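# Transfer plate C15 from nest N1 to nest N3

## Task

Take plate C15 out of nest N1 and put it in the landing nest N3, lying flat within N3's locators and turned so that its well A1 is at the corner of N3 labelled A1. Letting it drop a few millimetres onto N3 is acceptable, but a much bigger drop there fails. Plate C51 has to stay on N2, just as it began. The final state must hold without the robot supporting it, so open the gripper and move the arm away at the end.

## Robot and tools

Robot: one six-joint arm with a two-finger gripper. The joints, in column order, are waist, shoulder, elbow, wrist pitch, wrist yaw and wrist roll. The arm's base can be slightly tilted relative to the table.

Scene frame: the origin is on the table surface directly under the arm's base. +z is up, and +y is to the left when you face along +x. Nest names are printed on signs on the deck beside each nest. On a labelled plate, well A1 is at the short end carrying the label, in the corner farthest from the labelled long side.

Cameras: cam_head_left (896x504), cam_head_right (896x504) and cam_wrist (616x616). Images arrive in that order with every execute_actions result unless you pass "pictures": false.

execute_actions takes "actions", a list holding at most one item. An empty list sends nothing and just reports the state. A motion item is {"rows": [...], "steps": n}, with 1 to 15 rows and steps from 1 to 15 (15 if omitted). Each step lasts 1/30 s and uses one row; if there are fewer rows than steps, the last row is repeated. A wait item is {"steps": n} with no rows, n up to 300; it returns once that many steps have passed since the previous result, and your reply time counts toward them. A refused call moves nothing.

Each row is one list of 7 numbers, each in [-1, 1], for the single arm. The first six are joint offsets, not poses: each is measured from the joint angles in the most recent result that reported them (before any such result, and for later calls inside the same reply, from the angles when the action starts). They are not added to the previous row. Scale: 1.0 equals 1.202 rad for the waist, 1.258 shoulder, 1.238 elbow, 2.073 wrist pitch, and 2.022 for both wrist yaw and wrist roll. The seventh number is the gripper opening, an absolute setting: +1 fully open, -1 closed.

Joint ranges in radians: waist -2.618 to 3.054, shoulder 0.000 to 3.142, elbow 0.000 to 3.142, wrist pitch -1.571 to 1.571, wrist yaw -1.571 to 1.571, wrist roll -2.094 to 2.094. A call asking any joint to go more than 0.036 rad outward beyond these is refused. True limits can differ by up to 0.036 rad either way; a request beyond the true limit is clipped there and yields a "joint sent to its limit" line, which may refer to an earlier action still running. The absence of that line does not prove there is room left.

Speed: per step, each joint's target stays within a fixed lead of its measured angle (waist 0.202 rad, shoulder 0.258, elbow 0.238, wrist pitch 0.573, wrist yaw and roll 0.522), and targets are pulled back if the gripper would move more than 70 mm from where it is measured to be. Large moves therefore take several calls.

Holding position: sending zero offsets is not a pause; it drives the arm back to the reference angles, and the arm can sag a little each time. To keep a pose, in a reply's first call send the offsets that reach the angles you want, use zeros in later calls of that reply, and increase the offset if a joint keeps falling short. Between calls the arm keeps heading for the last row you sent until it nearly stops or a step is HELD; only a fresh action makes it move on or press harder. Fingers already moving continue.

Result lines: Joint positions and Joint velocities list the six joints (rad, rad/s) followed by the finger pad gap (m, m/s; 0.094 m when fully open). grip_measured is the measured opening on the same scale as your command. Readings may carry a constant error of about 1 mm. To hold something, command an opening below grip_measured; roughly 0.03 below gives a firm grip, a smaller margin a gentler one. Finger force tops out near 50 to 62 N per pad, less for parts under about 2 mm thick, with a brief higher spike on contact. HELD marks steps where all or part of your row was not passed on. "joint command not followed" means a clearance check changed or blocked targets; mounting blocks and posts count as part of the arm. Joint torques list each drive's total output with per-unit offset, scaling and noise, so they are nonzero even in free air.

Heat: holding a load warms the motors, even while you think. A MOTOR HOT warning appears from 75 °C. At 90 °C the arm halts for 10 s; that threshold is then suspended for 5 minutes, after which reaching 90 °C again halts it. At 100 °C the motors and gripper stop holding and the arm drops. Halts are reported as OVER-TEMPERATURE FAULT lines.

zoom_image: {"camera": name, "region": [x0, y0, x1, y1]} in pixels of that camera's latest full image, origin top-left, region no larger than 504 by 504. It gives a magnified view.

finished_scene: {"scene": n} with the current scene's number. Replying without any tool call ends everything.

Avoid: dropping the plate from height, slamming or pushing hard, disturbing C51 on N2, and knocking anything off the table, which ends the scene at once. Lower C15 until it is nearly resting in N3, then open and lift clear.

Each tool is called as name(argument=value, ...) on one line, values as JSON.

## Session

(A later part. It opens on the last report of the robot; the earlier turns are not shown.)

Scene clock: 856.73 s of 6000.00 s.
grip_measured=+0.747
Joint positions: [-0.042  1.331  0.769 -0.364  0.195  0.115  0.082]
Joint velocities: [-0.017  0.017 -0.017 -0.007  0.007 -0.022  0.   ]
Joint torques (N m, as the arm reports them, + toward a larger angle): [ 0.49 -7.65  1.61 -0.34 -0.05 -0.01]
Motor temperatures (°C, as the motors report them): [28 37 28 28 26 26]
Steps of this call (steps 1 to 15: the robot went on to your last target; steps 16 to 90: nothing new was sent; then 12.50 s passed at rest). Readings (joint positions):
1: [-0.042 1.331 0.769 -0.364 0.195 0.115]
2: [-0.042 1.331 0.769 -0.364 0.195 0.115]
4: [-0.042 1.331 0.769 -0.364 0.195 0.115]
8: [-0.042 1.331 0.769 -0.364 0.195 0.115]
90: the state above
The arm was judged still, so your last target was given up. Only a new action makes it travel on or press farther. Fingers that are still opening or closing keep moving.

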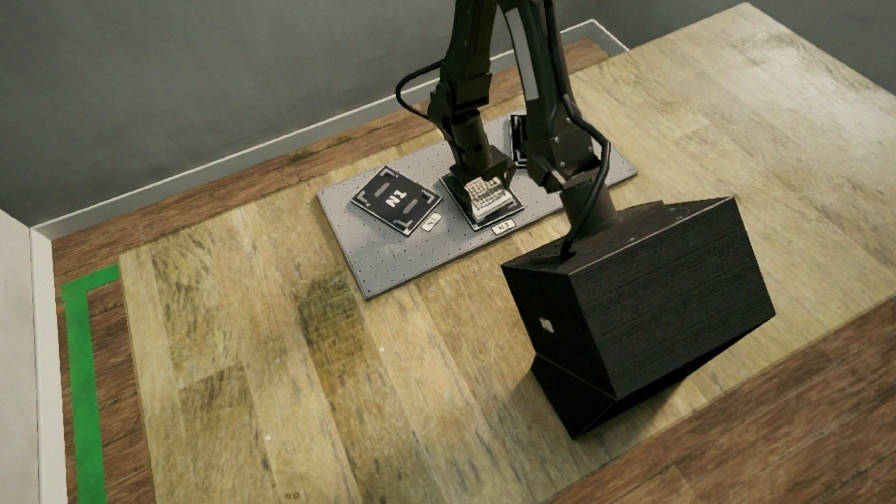

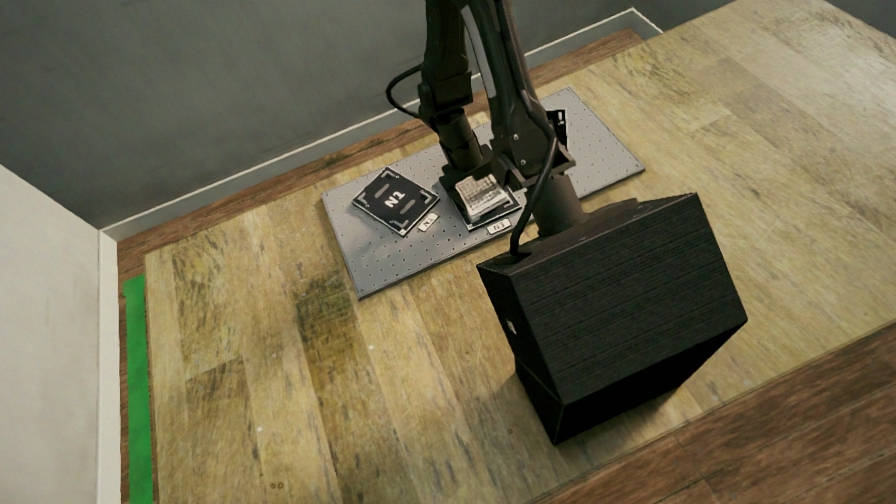

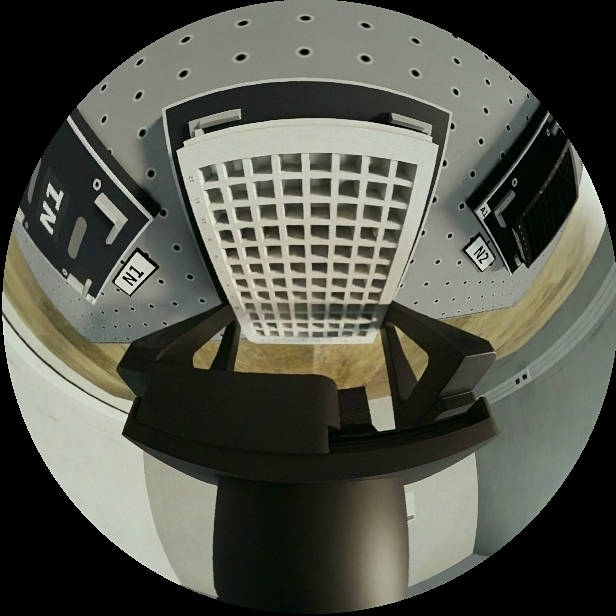

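execute_actions(actions=[{"rows":[[0,0.005,0,0.003,0,0,0.7],[0,0.005,0,0.004,0,0,0.7],[0,0.005,0,0.005,0,0,0.7],[0,0.005,0,0.006,0,0,0.7],[0,0.005,0,0.007,0,0,0.7],[0,0.005,0,0.008,0,0,0.7],[0,0.005,0,0.009,0,0,0.7],[0,0.005,0,0.010,0,0,0.7],[0,0.005,0,0.011,0,0,0.7]]}])

Scene clock: 863.83 s of 6000.00 s.
grip_measured=+0.747
Joint positions: [-0.042  1.331  0.769 -0.364  0.195  0.115  0.082]
Joint velocities: [-0.002  0.007 -0.012 -0.022  0.051 -0.037  0.   ]
Joint torques (N m, as the arm reports them, + toward a larger angle): [ 0.49 -7.76  1.62 -0.21  0.03  0.01]
Motor temperatures (°C, as the motors report them): [28 37 28 28 26 26]
Steps of this call (steps 1 to 90: nothing new was sent; then 3.60 s passed at rest; steps 91 to 105: all 15 steps of this action). Readings (joint positions):
91: [-0.042 1.331 0.769 -0.364 0.195 0.115]
92: [-0.042 1.331 0.769 -0.364 0.195 0.115]
94: [-0.042 1.331 0.769 -0.364 0.195 0.115]
98: [-0.042 1.331 0.769 -0.364 0.195 0.115]
105: the state above

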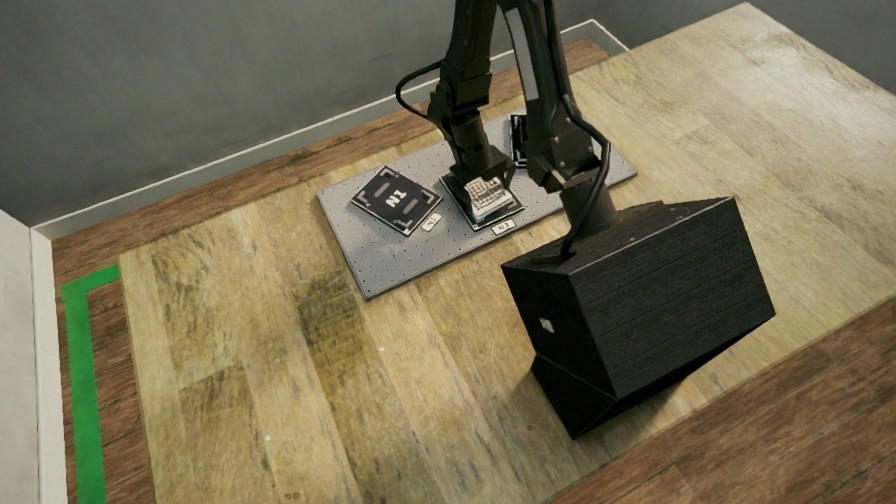

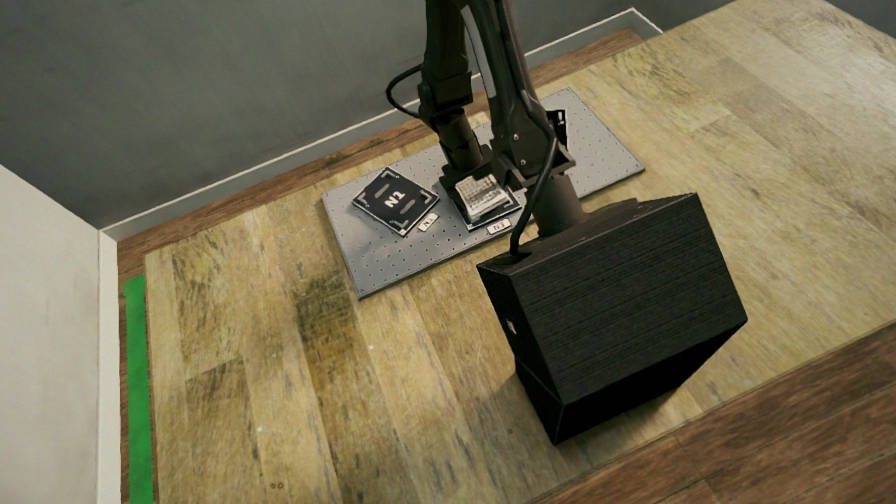

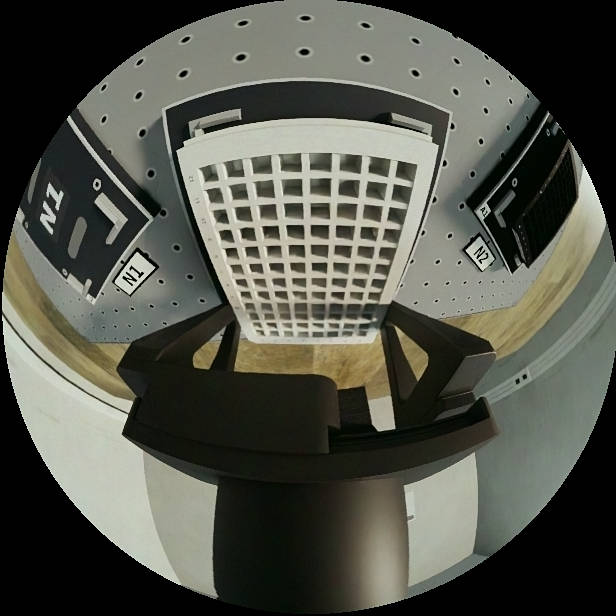

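execute_actions(actions=[{"rows":[[0,-0.005,0,0.002,0,0,0.7],[0,-0.01,0,0.003,0,0,0.7],[0,-0.015,0,0.004,0,0,0.7],[0,-0.02,0,0.005,0,0,0.7],[0,-0.025,0,0.006,0,0,0.7],[0,-0.028,0,0.007,0,0,0.7]]}], pictures=false)

execute_actions(actions=[{"steps":10}])

Scene clock: 871.93 s of 6000.00 s.
grip_measured=+0.747
Joint positions: [-0.042  1.318  0.769 -0.363  0.195  0.115  0.082]
Joint velocities: [ 0.002 -0.007  0.007 -0.007 -0.066 -0.037 -0.001]
Joint torques (N m, as the arm reports them, + toward a larger angle): [  0.54 -10.27   1.88  -0.32   0.02  -0.02]
Motor temperatures (°C, as the motors report them): [28 37 28 28 26 26]
Steps of this call (steps 1 to 15: the robot went on to your last target; steps 16 to 90: nothing new was sent; then 4.60 s passed at rest; steps 91 to 105: all 15 steps of this action). Readings (joint positions):
91: [-0.042 1.331 0.769 -0.364 0.195 0.115]
92: [-0.042 1.331 0.769 -0.364 0.195 0.115]
94: [-0.042 1.328 0.769 -0.364 0.195 0.115]
98: [-0.042 1.320 0.769 -0.364 0.195 0.115]
105: the state above

Scene clock: 872.27 s of 6000.00 s.
grip_measured=+0.747
Joint positions: [-0.042  1.318  0.769 -0.363  0.195  0.115  0.082]
Joint velocities: [-0.017 -0.002 -0.012 -0.037 -0.051  0.037 -0.001]
Joint torques (N m, as the arm reports them, + toward a larger angle): [  0.51 -10.29   1.86  -0.28   0.01  -0.02]
Motor temperatures (°C, as the motors report them): [28 37 28 28 26 26]
Steps of this call (steps 1 to 10: the robot went on to your last target). Readings (joint positions):
1: [-0.042 1.318 0.769 -0.363 0.195 0.115]
2: [-0.042 1.318 0.769 -0.363 0.195 0.115]
4: [-0.042 1.318 0.769 -0.363 0.195 0.115]
8: [-0.042 1.318 0.769 -0.363 0.195 0.115]
10: the state above

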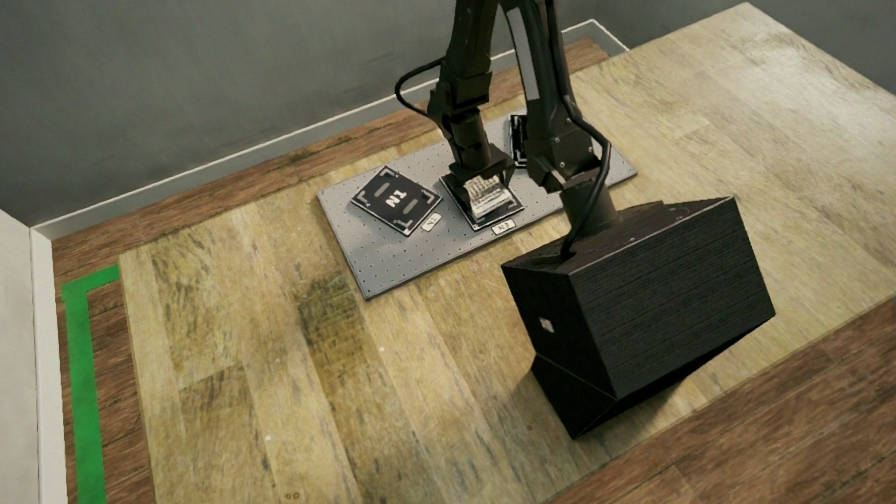

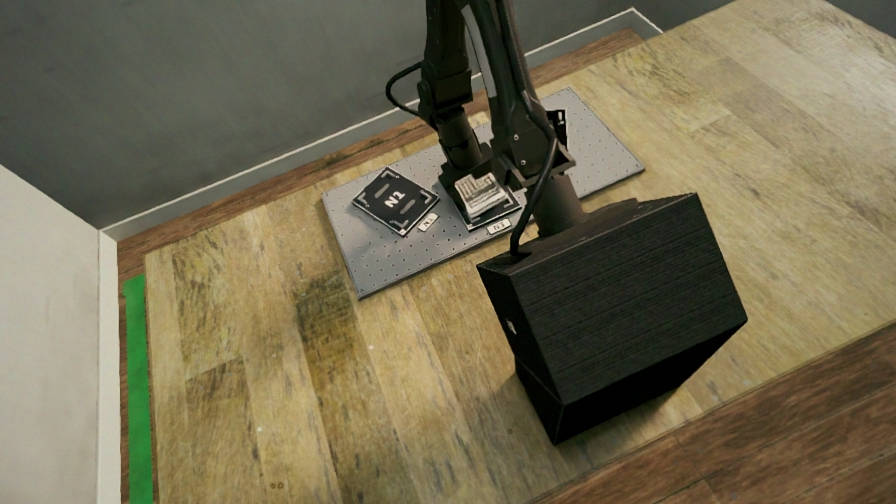

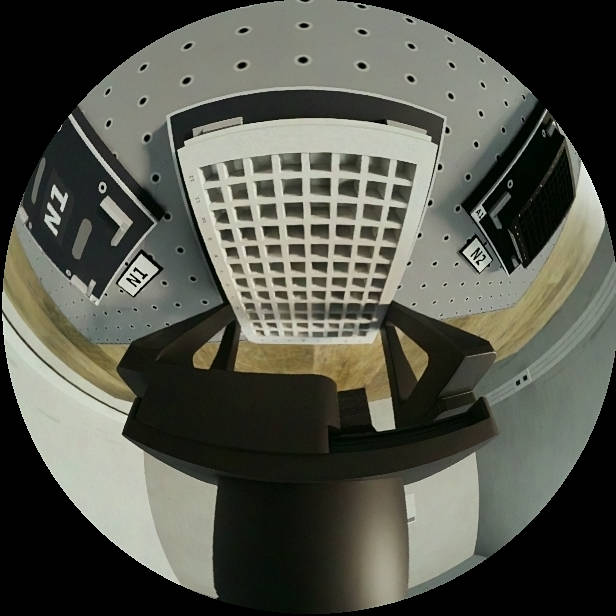

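execute_actions(actions=[{"rows":[[0,-0.012,0,0.006,0,0,0.7],[0,-0.012,0,0.007,0,0,0.7],[0,-0.012,0,0.008,0,0,0.7],[0,-0.012,0,0.009,0,0,0.7],[0,-0.012,0,0.0095,0,0,0.7]]}], pictures=false)

Scene clock: 882.43 s of 6000.00 s.
grip_measured=+0.747
Joint positions: [-0.042  1.318  0.769 -0.359  0.195  0.115  0.082]
Joint velocities: [-0.007 -0.017 -0.002  0.037 -0.022 -0.037 -0.   ]
Joint torques (N m, as the arm reports them, + toward a larger angle): [ 0.47 -9.74  1.77 -0.3   0.01 -0.03]
Motor temperatures (°C, as the motors report them): [28 38 28 28 26 26]
Steps of this call (steps 1 to 15: the robot went on to your last target; steps 16 to 90: nothing new was sent; then 6.67 s passed at rest; steps 91 to 105: all 15 steps of this action). Readings (joint positions):
91: [-0.042 1.318 0.769 -0.363 0.195 0.115]
92: [-0.042 1.318 0.769 -0.363 0.195 0.115]
94: [-0.042 1.318 0.769 -0.363 0.195 0.115]
98: [-0.042 1.318 0.769 -0.360 0.195 0.115]
105: the state above

Lower while keeping the wrist target.

execute_actions(actions=[{"rows":[[0,0.002,0,0.006,0,0,0.7],[0,0.004,0,0.006,0,0,0.7],[0,0.006,0,0.006,0,0,0.7],[0,0.008,0,0.006,0,0,0.7],[0,0.010,0,0.006,0,0,0.7],[0,0.012,0,0.006,0,0,0.7],[0,0.014,0,0.006,0,0,0.7],[0,0.016,0,0.006,0,0,0.7],[0,0.018,0,0.006,0,0,0.7],[0,0.020,0,0.006,0,0,0.7],[0,0.022,0,0.006,0,0,0.7],[0,0.024,0,0.006,0,0,0.7]]}])

Scene clock: 890.37 s of 6000.00 s.
grip_measured=+0.747
Joint positions: [-0.042  1.331  0.769 -0.358  0.199  0.114  0.082]
Joint velocities: [ 0.002  0.002 -0.002  0.037 -0.007  0.022  0.001]
Joint torques (N m, as the arm reports them, + toward a larger angle): [ 0.6  -6.7   1.77 -0.33  0.    0.04]
Motor temperatures (°C, as the motors report them): [28 38 28 27 26 26]
Steps of this call (steps 1 to 15: the robot went on to your last target; steps 16 to 90: nothing new was sent; then 4.43 s passed at rest; steps 91 to 105: all 15 steps of this action). Readings (joint positions):
91: [-0.042 1.318 0.769 -0.359 0.195 0.115]
92: [-0.042 1.318 0.769 -0.359 0.195 0.115]
94: [-0.042 1.318 0.769 -0.359 0.195 0.115]
98: [-0.042 1.323 0.769 -0.358 0.195 0.115]
105: the state above

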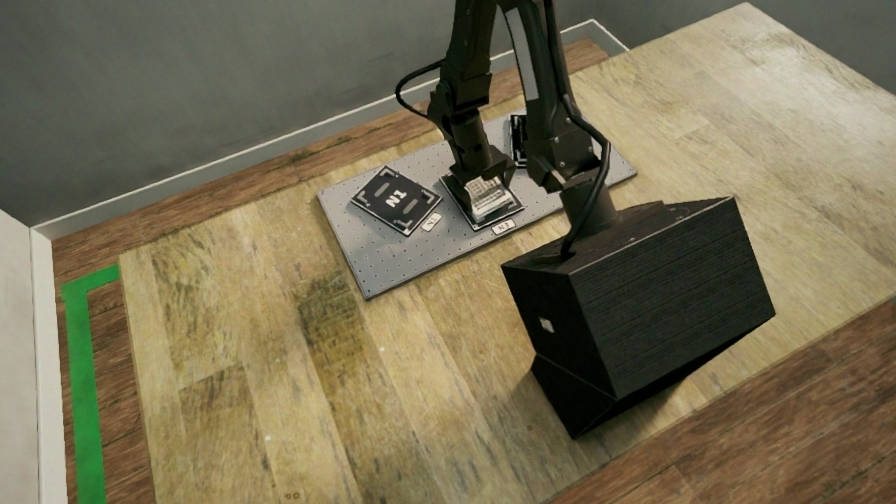

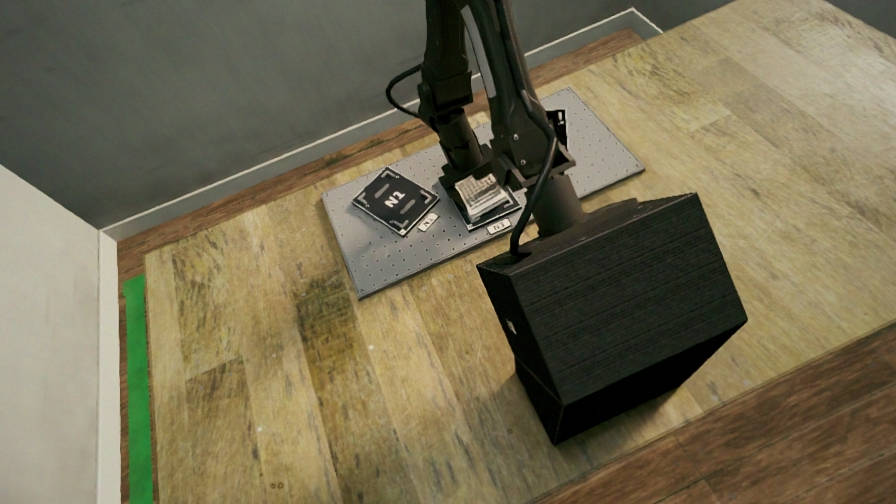

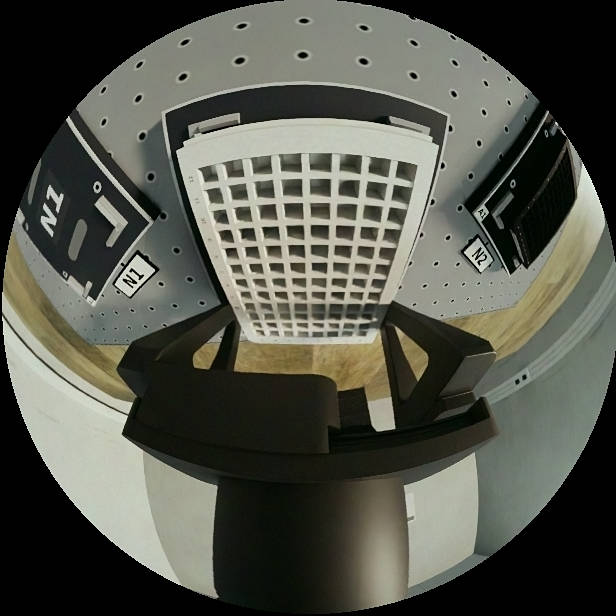

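zoom_image(camera="cam_wrist", region=[130,60,490,360])

zoom_image(camera="cam_head_left", region=[430,150,540,250])

Region (130, 60, 490, 360) of cam_wrist's 616x616 image, scaled by 1.400, with more detail than that image has.

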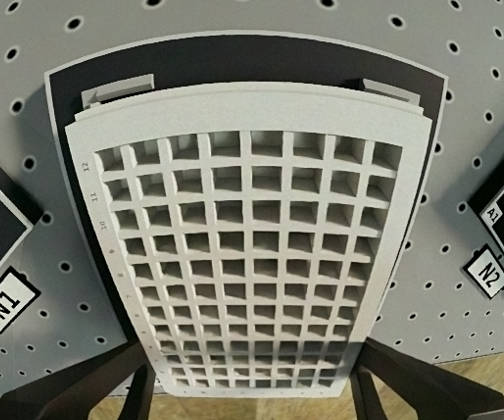

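Region (430, 150, 540, 250) of cam_head_left's 896x504 image, scaled by 4.582, with more detail than that image has; it fills the top 458 rows of this view, and the rest is white.

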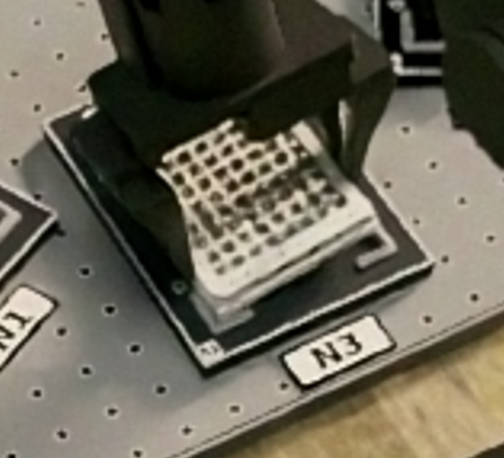

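execute_actions(actions=[{"rows":[[0,-0.005,0,0.005,0,0,0.7],[0,-0.01,0,0.005,0,0,0.7],[0,-0.015,0,0.005,0,0,0.7],[0,-0.02,0,0.005,0,0,0.7],[-0.002,-0.025,0,0.005,0,0,0.7],[-0.004,-0.026,0,0.005,0,0,0.7],[-0.006,-0.026,0,0.005,0,0,0.7],[-0.007,-0.026,0,0.005,0,0,0.7],[-0.008,-0.026,0,0.005,0,0,0.7],[-0.009,-0.026,0,0.005,0,0,0.7],[-0.010,-0.026,0,0.005,0,0,0.7]]}], pictures=false)

Scene clock: 927.90 s of 6000.00 s.
grip_measured=+0.747
Joint positions: [-0.042  1.319  0.769 -0.358  0.199  0.114  0.082]
Joint velocities: [ 0.012  0.007 -0.012  0.007 -0.022 -0.022  0.001]
Joint torques (N m, as the arm reports them, + toward a larger angle): [ -0.36 -10.13   1.67  -0.3    0.01  -0.02]
Motor temperatures (°C, as the motors report them): [28 36 28 27 26 26]
Steps of this call (steps 1 to 15: the robot went on to your last target; steps 16 to 90: nothing new was sent; then 34.03 s passed at rest; steps 91 to 105: all 15 steps of this action). Readings (joint positions):
91: [-0.042 1.331 0.769 -0.358 0.199 0.114]
92: [-0.042 1.331 0.769 -0.358 0.199 0.114]
94: [-0.042 1.330 0.769 -0.358 0.199 0.114]
98: [-0.042 1.321 0.769 -0.358 0.199 0.114]
105: the state above

execute_actions(actions=[{"rows":[[0,-0.012,0,0.005,0.002,0,0.7],[0,-0.012,0,0.005,0.003,0,0.7],[0,-0.012,0,0.005,0.004,0,0.7],[0,-0.012,0,0.005,0.005,0,0.7],[0,-0.012,0,0.005,0.006,0,0.7],[0,-0.012,0,0.005,0.007,0,0.7]]}], pictures=false)

Scene clock: 934.43 s of 6000.00 s.
grip_measured=+0.747
Joint positions: [-0.042  1.319  0.769 -0.358  0.202  0.114  0.082]
Joint velocities: [ 0.022 -0.017 -0.002 -0.037 -0.022  0.037  0.001]
Joint torques (N m, as the arm reports them, + toward a larger angle): [ 0.56 -9.61  1.83 -0.29  0.09 -0.02]
Motor temperatures (°C, as the motors report them): [28 37 28 27 26 26]
Steps of this call (steps 1 to 15: the robot went on to your last target; steps 16 to 90: nothing new was sent; then 3.03 s passed at rest; steps 91 to 105: all 15 steps of this action). Readings (joint positions):
91: [-0.042 1.319 0.769 -0.358 0.199 0.114]
92: [-0.042 1.319 0.769 -0.358 0.199 0.114]
94: [-0.042 1.319 0.769 -0.358 0.199 0.114]
98: [-0.042 1.319 0.769 -0.358 0.201 0.114]
105: the state above

execute_actions(actions=[{"rows":[[0,0.002,0,0.005,0.007,0,0.7],[0,0.004,0,0.005,0.007,0,0.7],[0,0.006,0,0.005,0.007,0,0.7],[0,0.008,0,0.005,0.007,0,0.7],[0,0.010,0,0.005,0.007,0,0.7],[0,0.012,0,0.005,0.007,0,0.7],[0,0.014,0,0.005,0.007,0,0.7],[0,0.016,0,0.005,0.007,0,0.7],[0,0.018,0,0.005,0.007,0,0.7],[0,0.020,0,0.005,0.007,0,0.7],[0,0.022,0,0.005,0.007,0,0.7],[0,0.024,0,0.005,0.007,0,0.7]]}])

zoom_image(camera="cam_head_left", region=[430,150,540,250])

Scene clock: 944.07 s of 6000.00 s.
grip_measured=+0.747
Joint positions: [-0.042  1.337  0.769 -0.35   0.205  0.114  0.082]
Joint velocities: [-0.002  0.002  0.002 -0.022  0.037 -0.066 -0.   ]
Joint torques (N m, as the arm reports them, + toward a larger angle): [ 0.64 -7.36  1.76 -0.44  0.06  0.01]
Motor temperatures (°C, as the motors report them): [28 38 28 27 26 26]
Steps of this call (steps 1 to 15: the robot went on to your last target; steps 16 to 90: nothing new was sent; then 6.13 s passed at rest; steps 91 to 105: all 15 steps of this action). Readings (joint positions):
91: [-0.042 1.319 0.769 -0.358 0.203 0.114]
92: [-0.042 1.319 0.769 -0.358 0.203 0.114]
94: [-0.042 1.319 0.769 -0.358 0.204 0.114]
98: [-0.042 1.325 0.769 -0.357 0.205 0.114]
105: the state above

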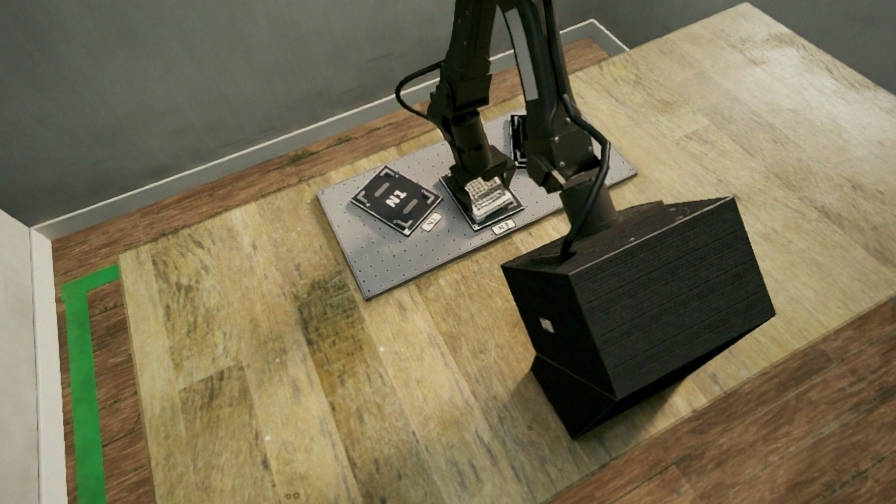

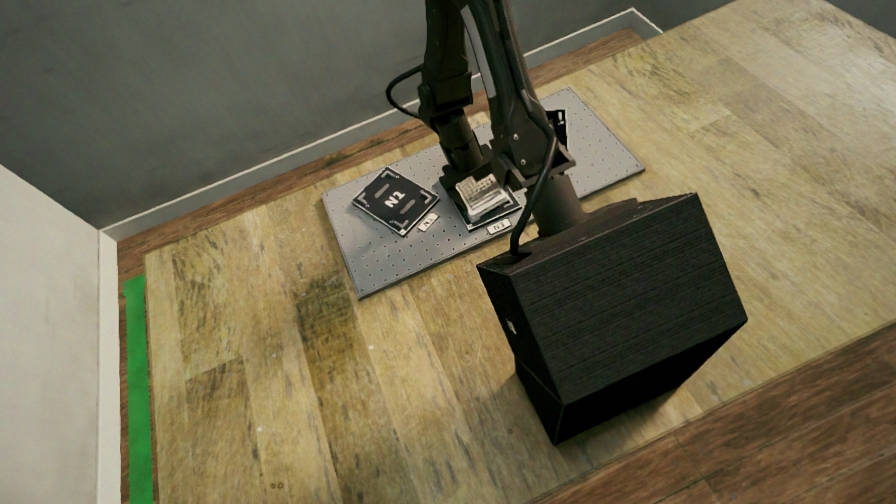

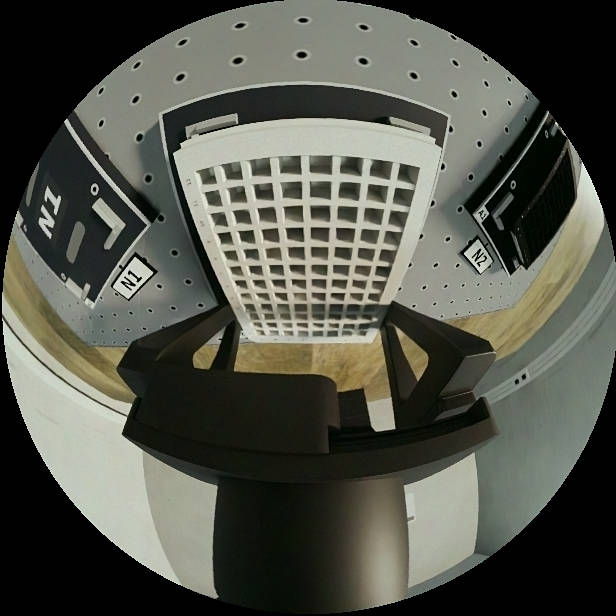

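Region (430, 150, 540, 250) of cam_head_left's 896x504 image, scaled by 4.582, with more detail than that image has; it fills the top 458 rows of this view, and the rest is white.

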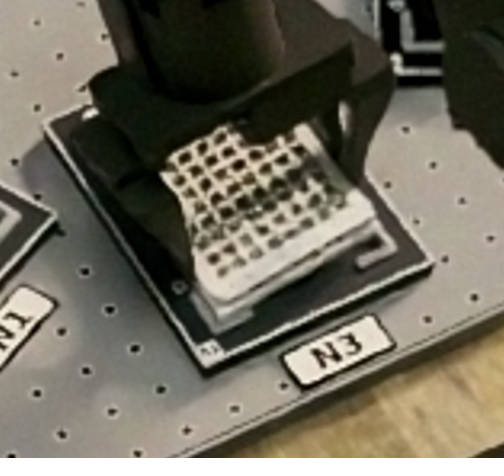

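zoom_image(camera="cam_head_right", region=[430,150,540,250])

zoom_image(camera="cam_wrist", region=[150,70,470,200])

Region (430, 150, 540, 250) of cam_head_right's 896x504 image, scaled by 4.582, with more detail than that image has; it fills the top 458 rows of this view, and the rest is white.

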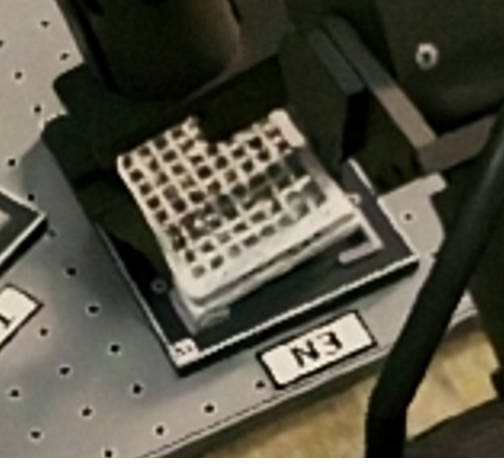

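Region (150, 70, 470, 200) of cam_wrist's 616x616 image, scaled by 1.575, with more detail than that image has; it fills the top 205 rows of this view, and the rest is white.

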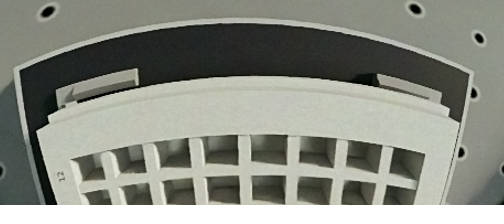

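execute_actions(actions=[{"rows":[[0,0.008,0,0,0,0.002,0.7],[0,0.010,0,0,0,0.004,0.7],[0,0.012,0,0,0,0.006,0.7],[0,0.014,0,0,0,0.008,0.7],[0,0.016,0,0,0,0.009,0.7],[0,0.018,0,0,0,0.010,0.7],[0,0.020,0,0,0,0.010,0.7],[0,0.022,0,0,0,0.010,0.7]]}])

zoom_image(camera="cam_head_left", region=[430,150,540,250])

zoom_image(camera="cam_wrist", region=[150,70,470,200])

Scene clock: 993.30 s of 6000.00 s.
grip_measured=+0.747
Joint positions: [-0.042  1.339  0.769 -0.35   0.205  0.116  0.082]
Joint velocities: [ 0.007 -0.022 -0.002  0.037 -0.007 -0.081  0.   ]
Joint torques (N m, as the arm reports them, + toward a larger angle): [ 0.47 -5.82  1.65 -0.44  0.03  0.17]
Motor temperatures (°C, as the motors report them): [28 36 28 28 26 26]
Steps of this call (steps 1 to 15: the robot went on to your last target; steps 16 to 90: nothing new was sent; then 45.73 s passed at rest; steps 91 to 105: all 15 steps of this action). Readings (joint positions):
91: [-0.042 1.337 0.769 -0.350 0.205 0.114]
92: [-0.042 1.337 0.769 -0.350 0.205 0.114]
94: [-0.042 1.337 0.769 -0.350 0.205 0.115]
98: [-0.042 1.339 0.769 -0.350 0.205 0.116]
105: the state above

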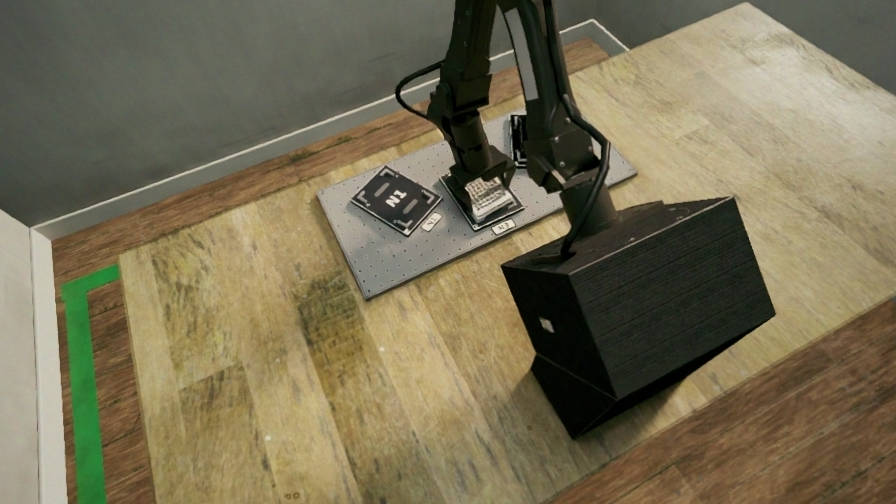

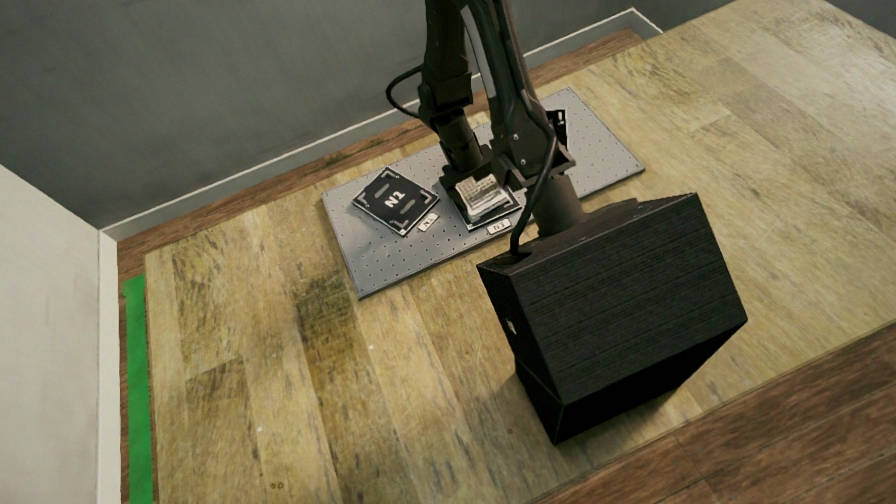

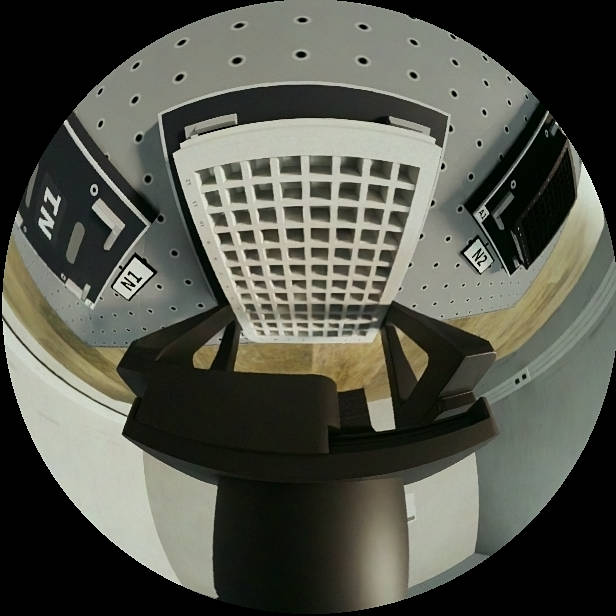

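Region (430, 150, 540, 250) of cam_head_left's 896x504 image, scaled by 4.582, with more detail than that image has; it fills the top 458 rows of this view, and the rest is white.

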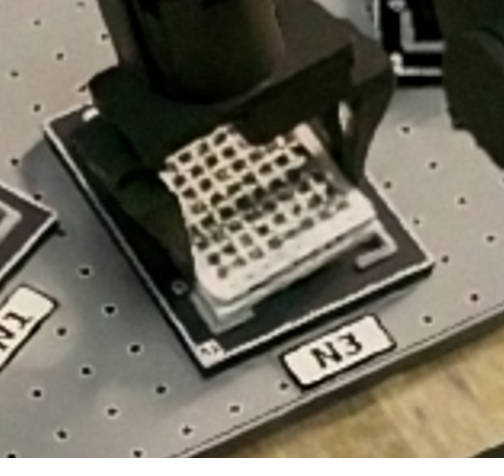

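Region (150, 70, 470, 200) of cam_wrist's 616x616 image, scaled by 1.575, with more detail than that image has; it fills the top 205 rows of this view, and the rest is white.

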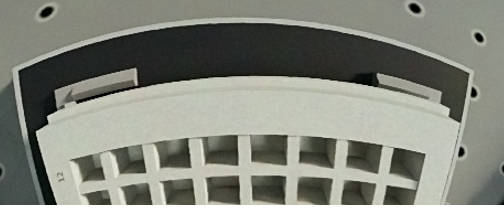

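execute_actions(actions=[{"rows":[[0,-0.004,0,0,0,0,0.72],[0,-0.006,0,0,0,0,0.74],[0,-0.006,0,0,0,0,0.76],[0,-0.006,0,0,0,0,0.77],[0,-0.006,0,0,0,0,0.78],[0,-0.006,0,0,0,0,0.79],[0,-0.006,0,0,0,0,0.80],[0,-0.006,0,0,0,0,0.82],[0,-0.006,0,0,0,0,0.84],[0,-0.006,0,0,0,0,0.87],[0,-0.006,0,0,0,0,0.9]]}])

zoom_image(camera="cam_head_left", region=[430,150,540,250])

zoom_image(camera="cam_wrist", region=[130,60,490,360])

Scene clock: 1009.00 s of 6000.00 s.
grip_measured=+0.897
Joint positions: [-0.042  1.339  0.769 -0.35   0.204  0.115  0.089]
Joint velocities: [ 0.007 -0.017  0.002  0.007 -0.022 -0.037 -0.001]
Joint torques (N m, as the arm reports them, + toward a larger angle): [ 0.56 -8.84  1.65 -0.46  0.02 -0.05]
Motor temperatures (°C, as the motors report them): [28 36 28 28 26 26]
Steps of this call (steps 1 to 15: the robot went on to your last target; steps 16 to 90: nothing new was sent; then 12.20 s passed at rest; steps 91 to 105: all 15 steps of this action). Readings (joint positions):
91: [-0.042 1.339 0.769 -0.350 0.205 0.116]
92: [-0.042 1.339 0.769 -0.350 0.205 0.115]
94: [-0.042 1.339 0.769 -0.350 0.205 0.115]
98: [-0.042 1.339 0.769 -0.350 0.204 0.115]
105: the state above

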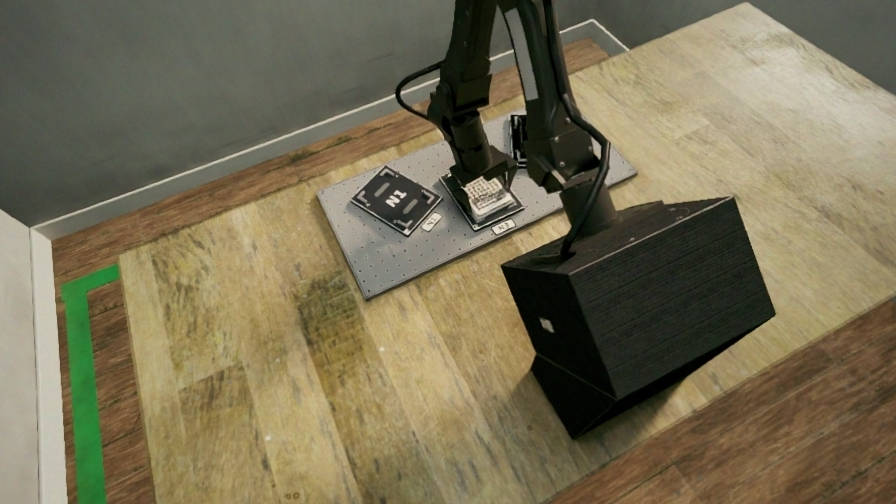

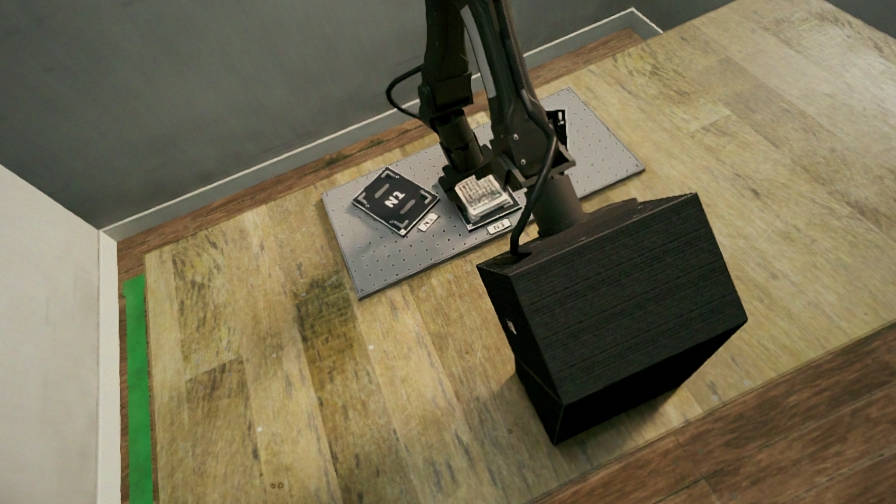

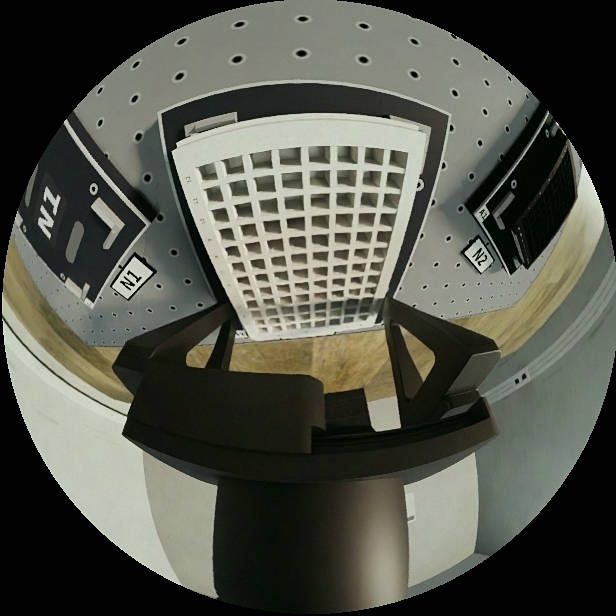

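Region (430, 150, 540, 250) of cam_head_left's 896x504 image, scaled by 4.582, with more detail than that image has; it fills the top 458 rows of this view, and the rest is white.

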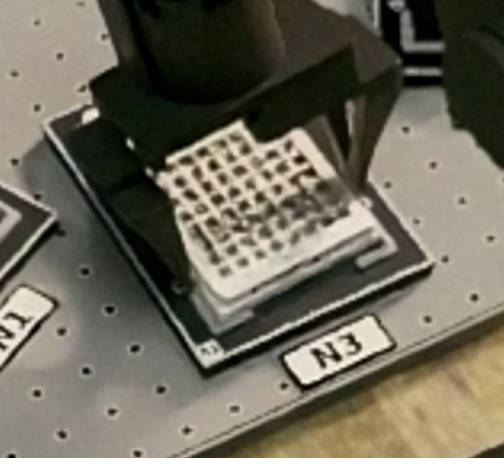

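Region (130, 60, 490, 360) of cam_wrist's 616x616 image, scaled by 1.400, with more detail than that image has.

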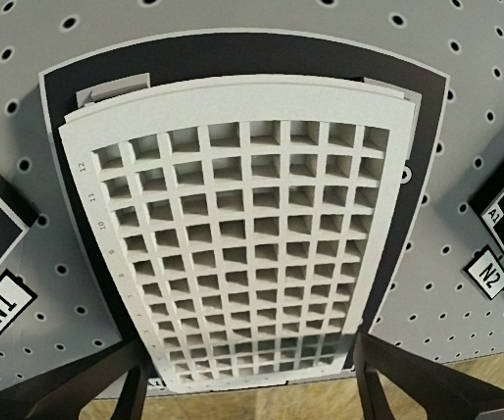

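execute_actions(actions=[{"rows":[[0,-0.006,0,0,0.002,0,0.9],[0,-0.006,0,0,0.004,0,0.9],[0,-0.006,0,0,0.006,0,0.9],[0,-0.006,0,0,0.008,0,0.9],[0,-0.006,0,0,0.010,0,0.9],[0,-0.006,0,0,0.012,0,0.9],[0,-0.006,0,0,0.014,0,0.9],[0,-0.006,0,0,0.016,0,0.9]]}])

zoom_image(camera="cam_head_left", region=[430,150,540,250])

Scene clock: 1018.53 s of 6000.00 s.
grip_measured=+0.898
Joint positions: [-0.042  1.339  0.769 -0.35   0.215  0.115  0.089]
Joint velocities: [-0.007  0.007  0.002 -0.037 -0.007  0.022 -0.001]
Joint torques (N m, as the arm reports them, + toward a larger angle): [ 0.67 -9.13  1.7  -0.49  0.24  0.01]
Motor temperatures (°C, as the motors report them): [28 37 28 28 26 26]
Steps of this call (steps 1 to 15: the robot went on to your last target; steps 16 to 90: nothing new was sent; then 6.03 s passed at rest; steps 91 to 105: all 15 steps of this action). Readings (joint positions):
91: [-0.042 1.339 0.769 -0.350 0.204 0.115]
92: [-0.042 1.339 0.769 -0.350 0.204 0.115]
94: [-0.042 1.339 0.769 -0.350 0.206 0.115]
98: [-0.042 1.339 0.769 -0.350 0.214 0.115]
105: the state above

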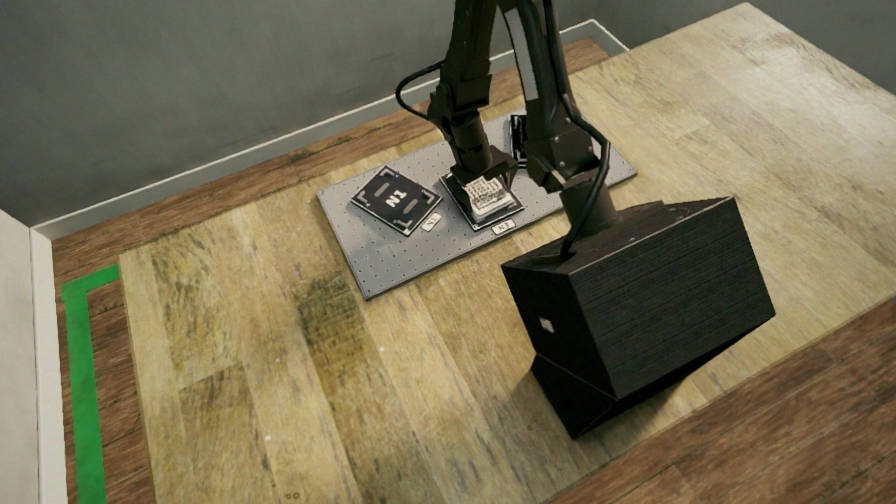

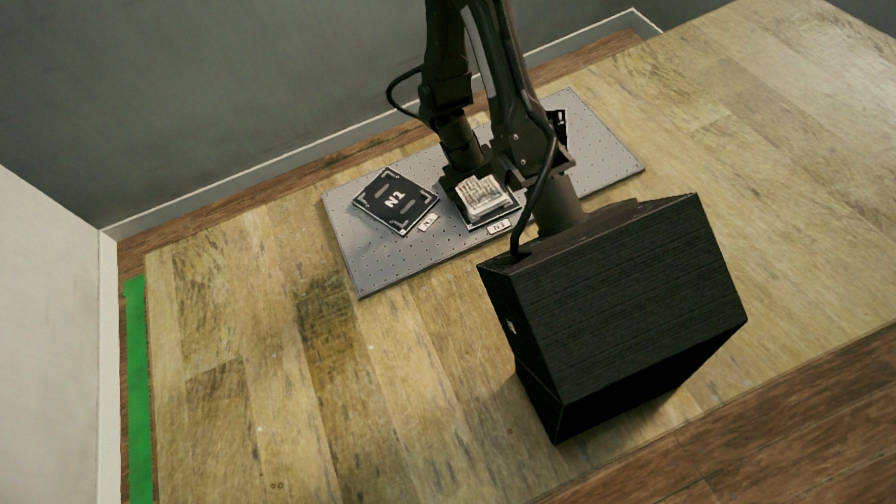

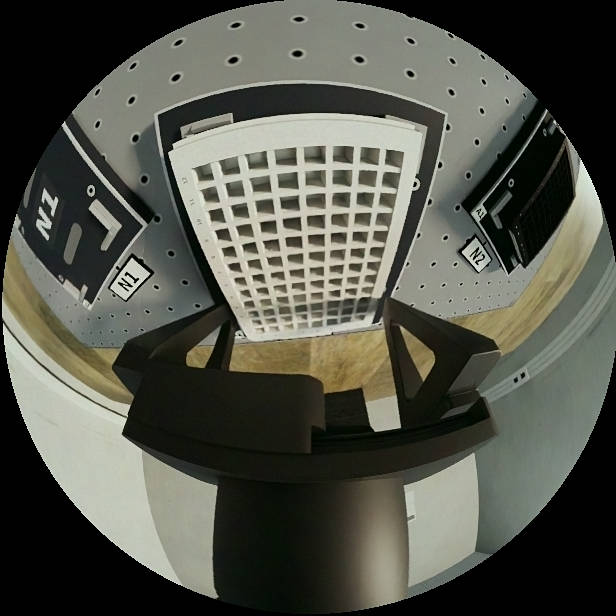

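Region (430, 150, 540, 250) of cam_head_left's 896x504 image, scaled by 4.582, with more detail than that image has; it fills the top 458 rows of this view, and the rest is white.

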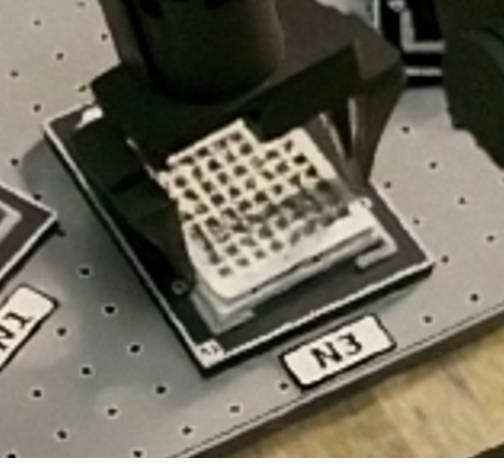

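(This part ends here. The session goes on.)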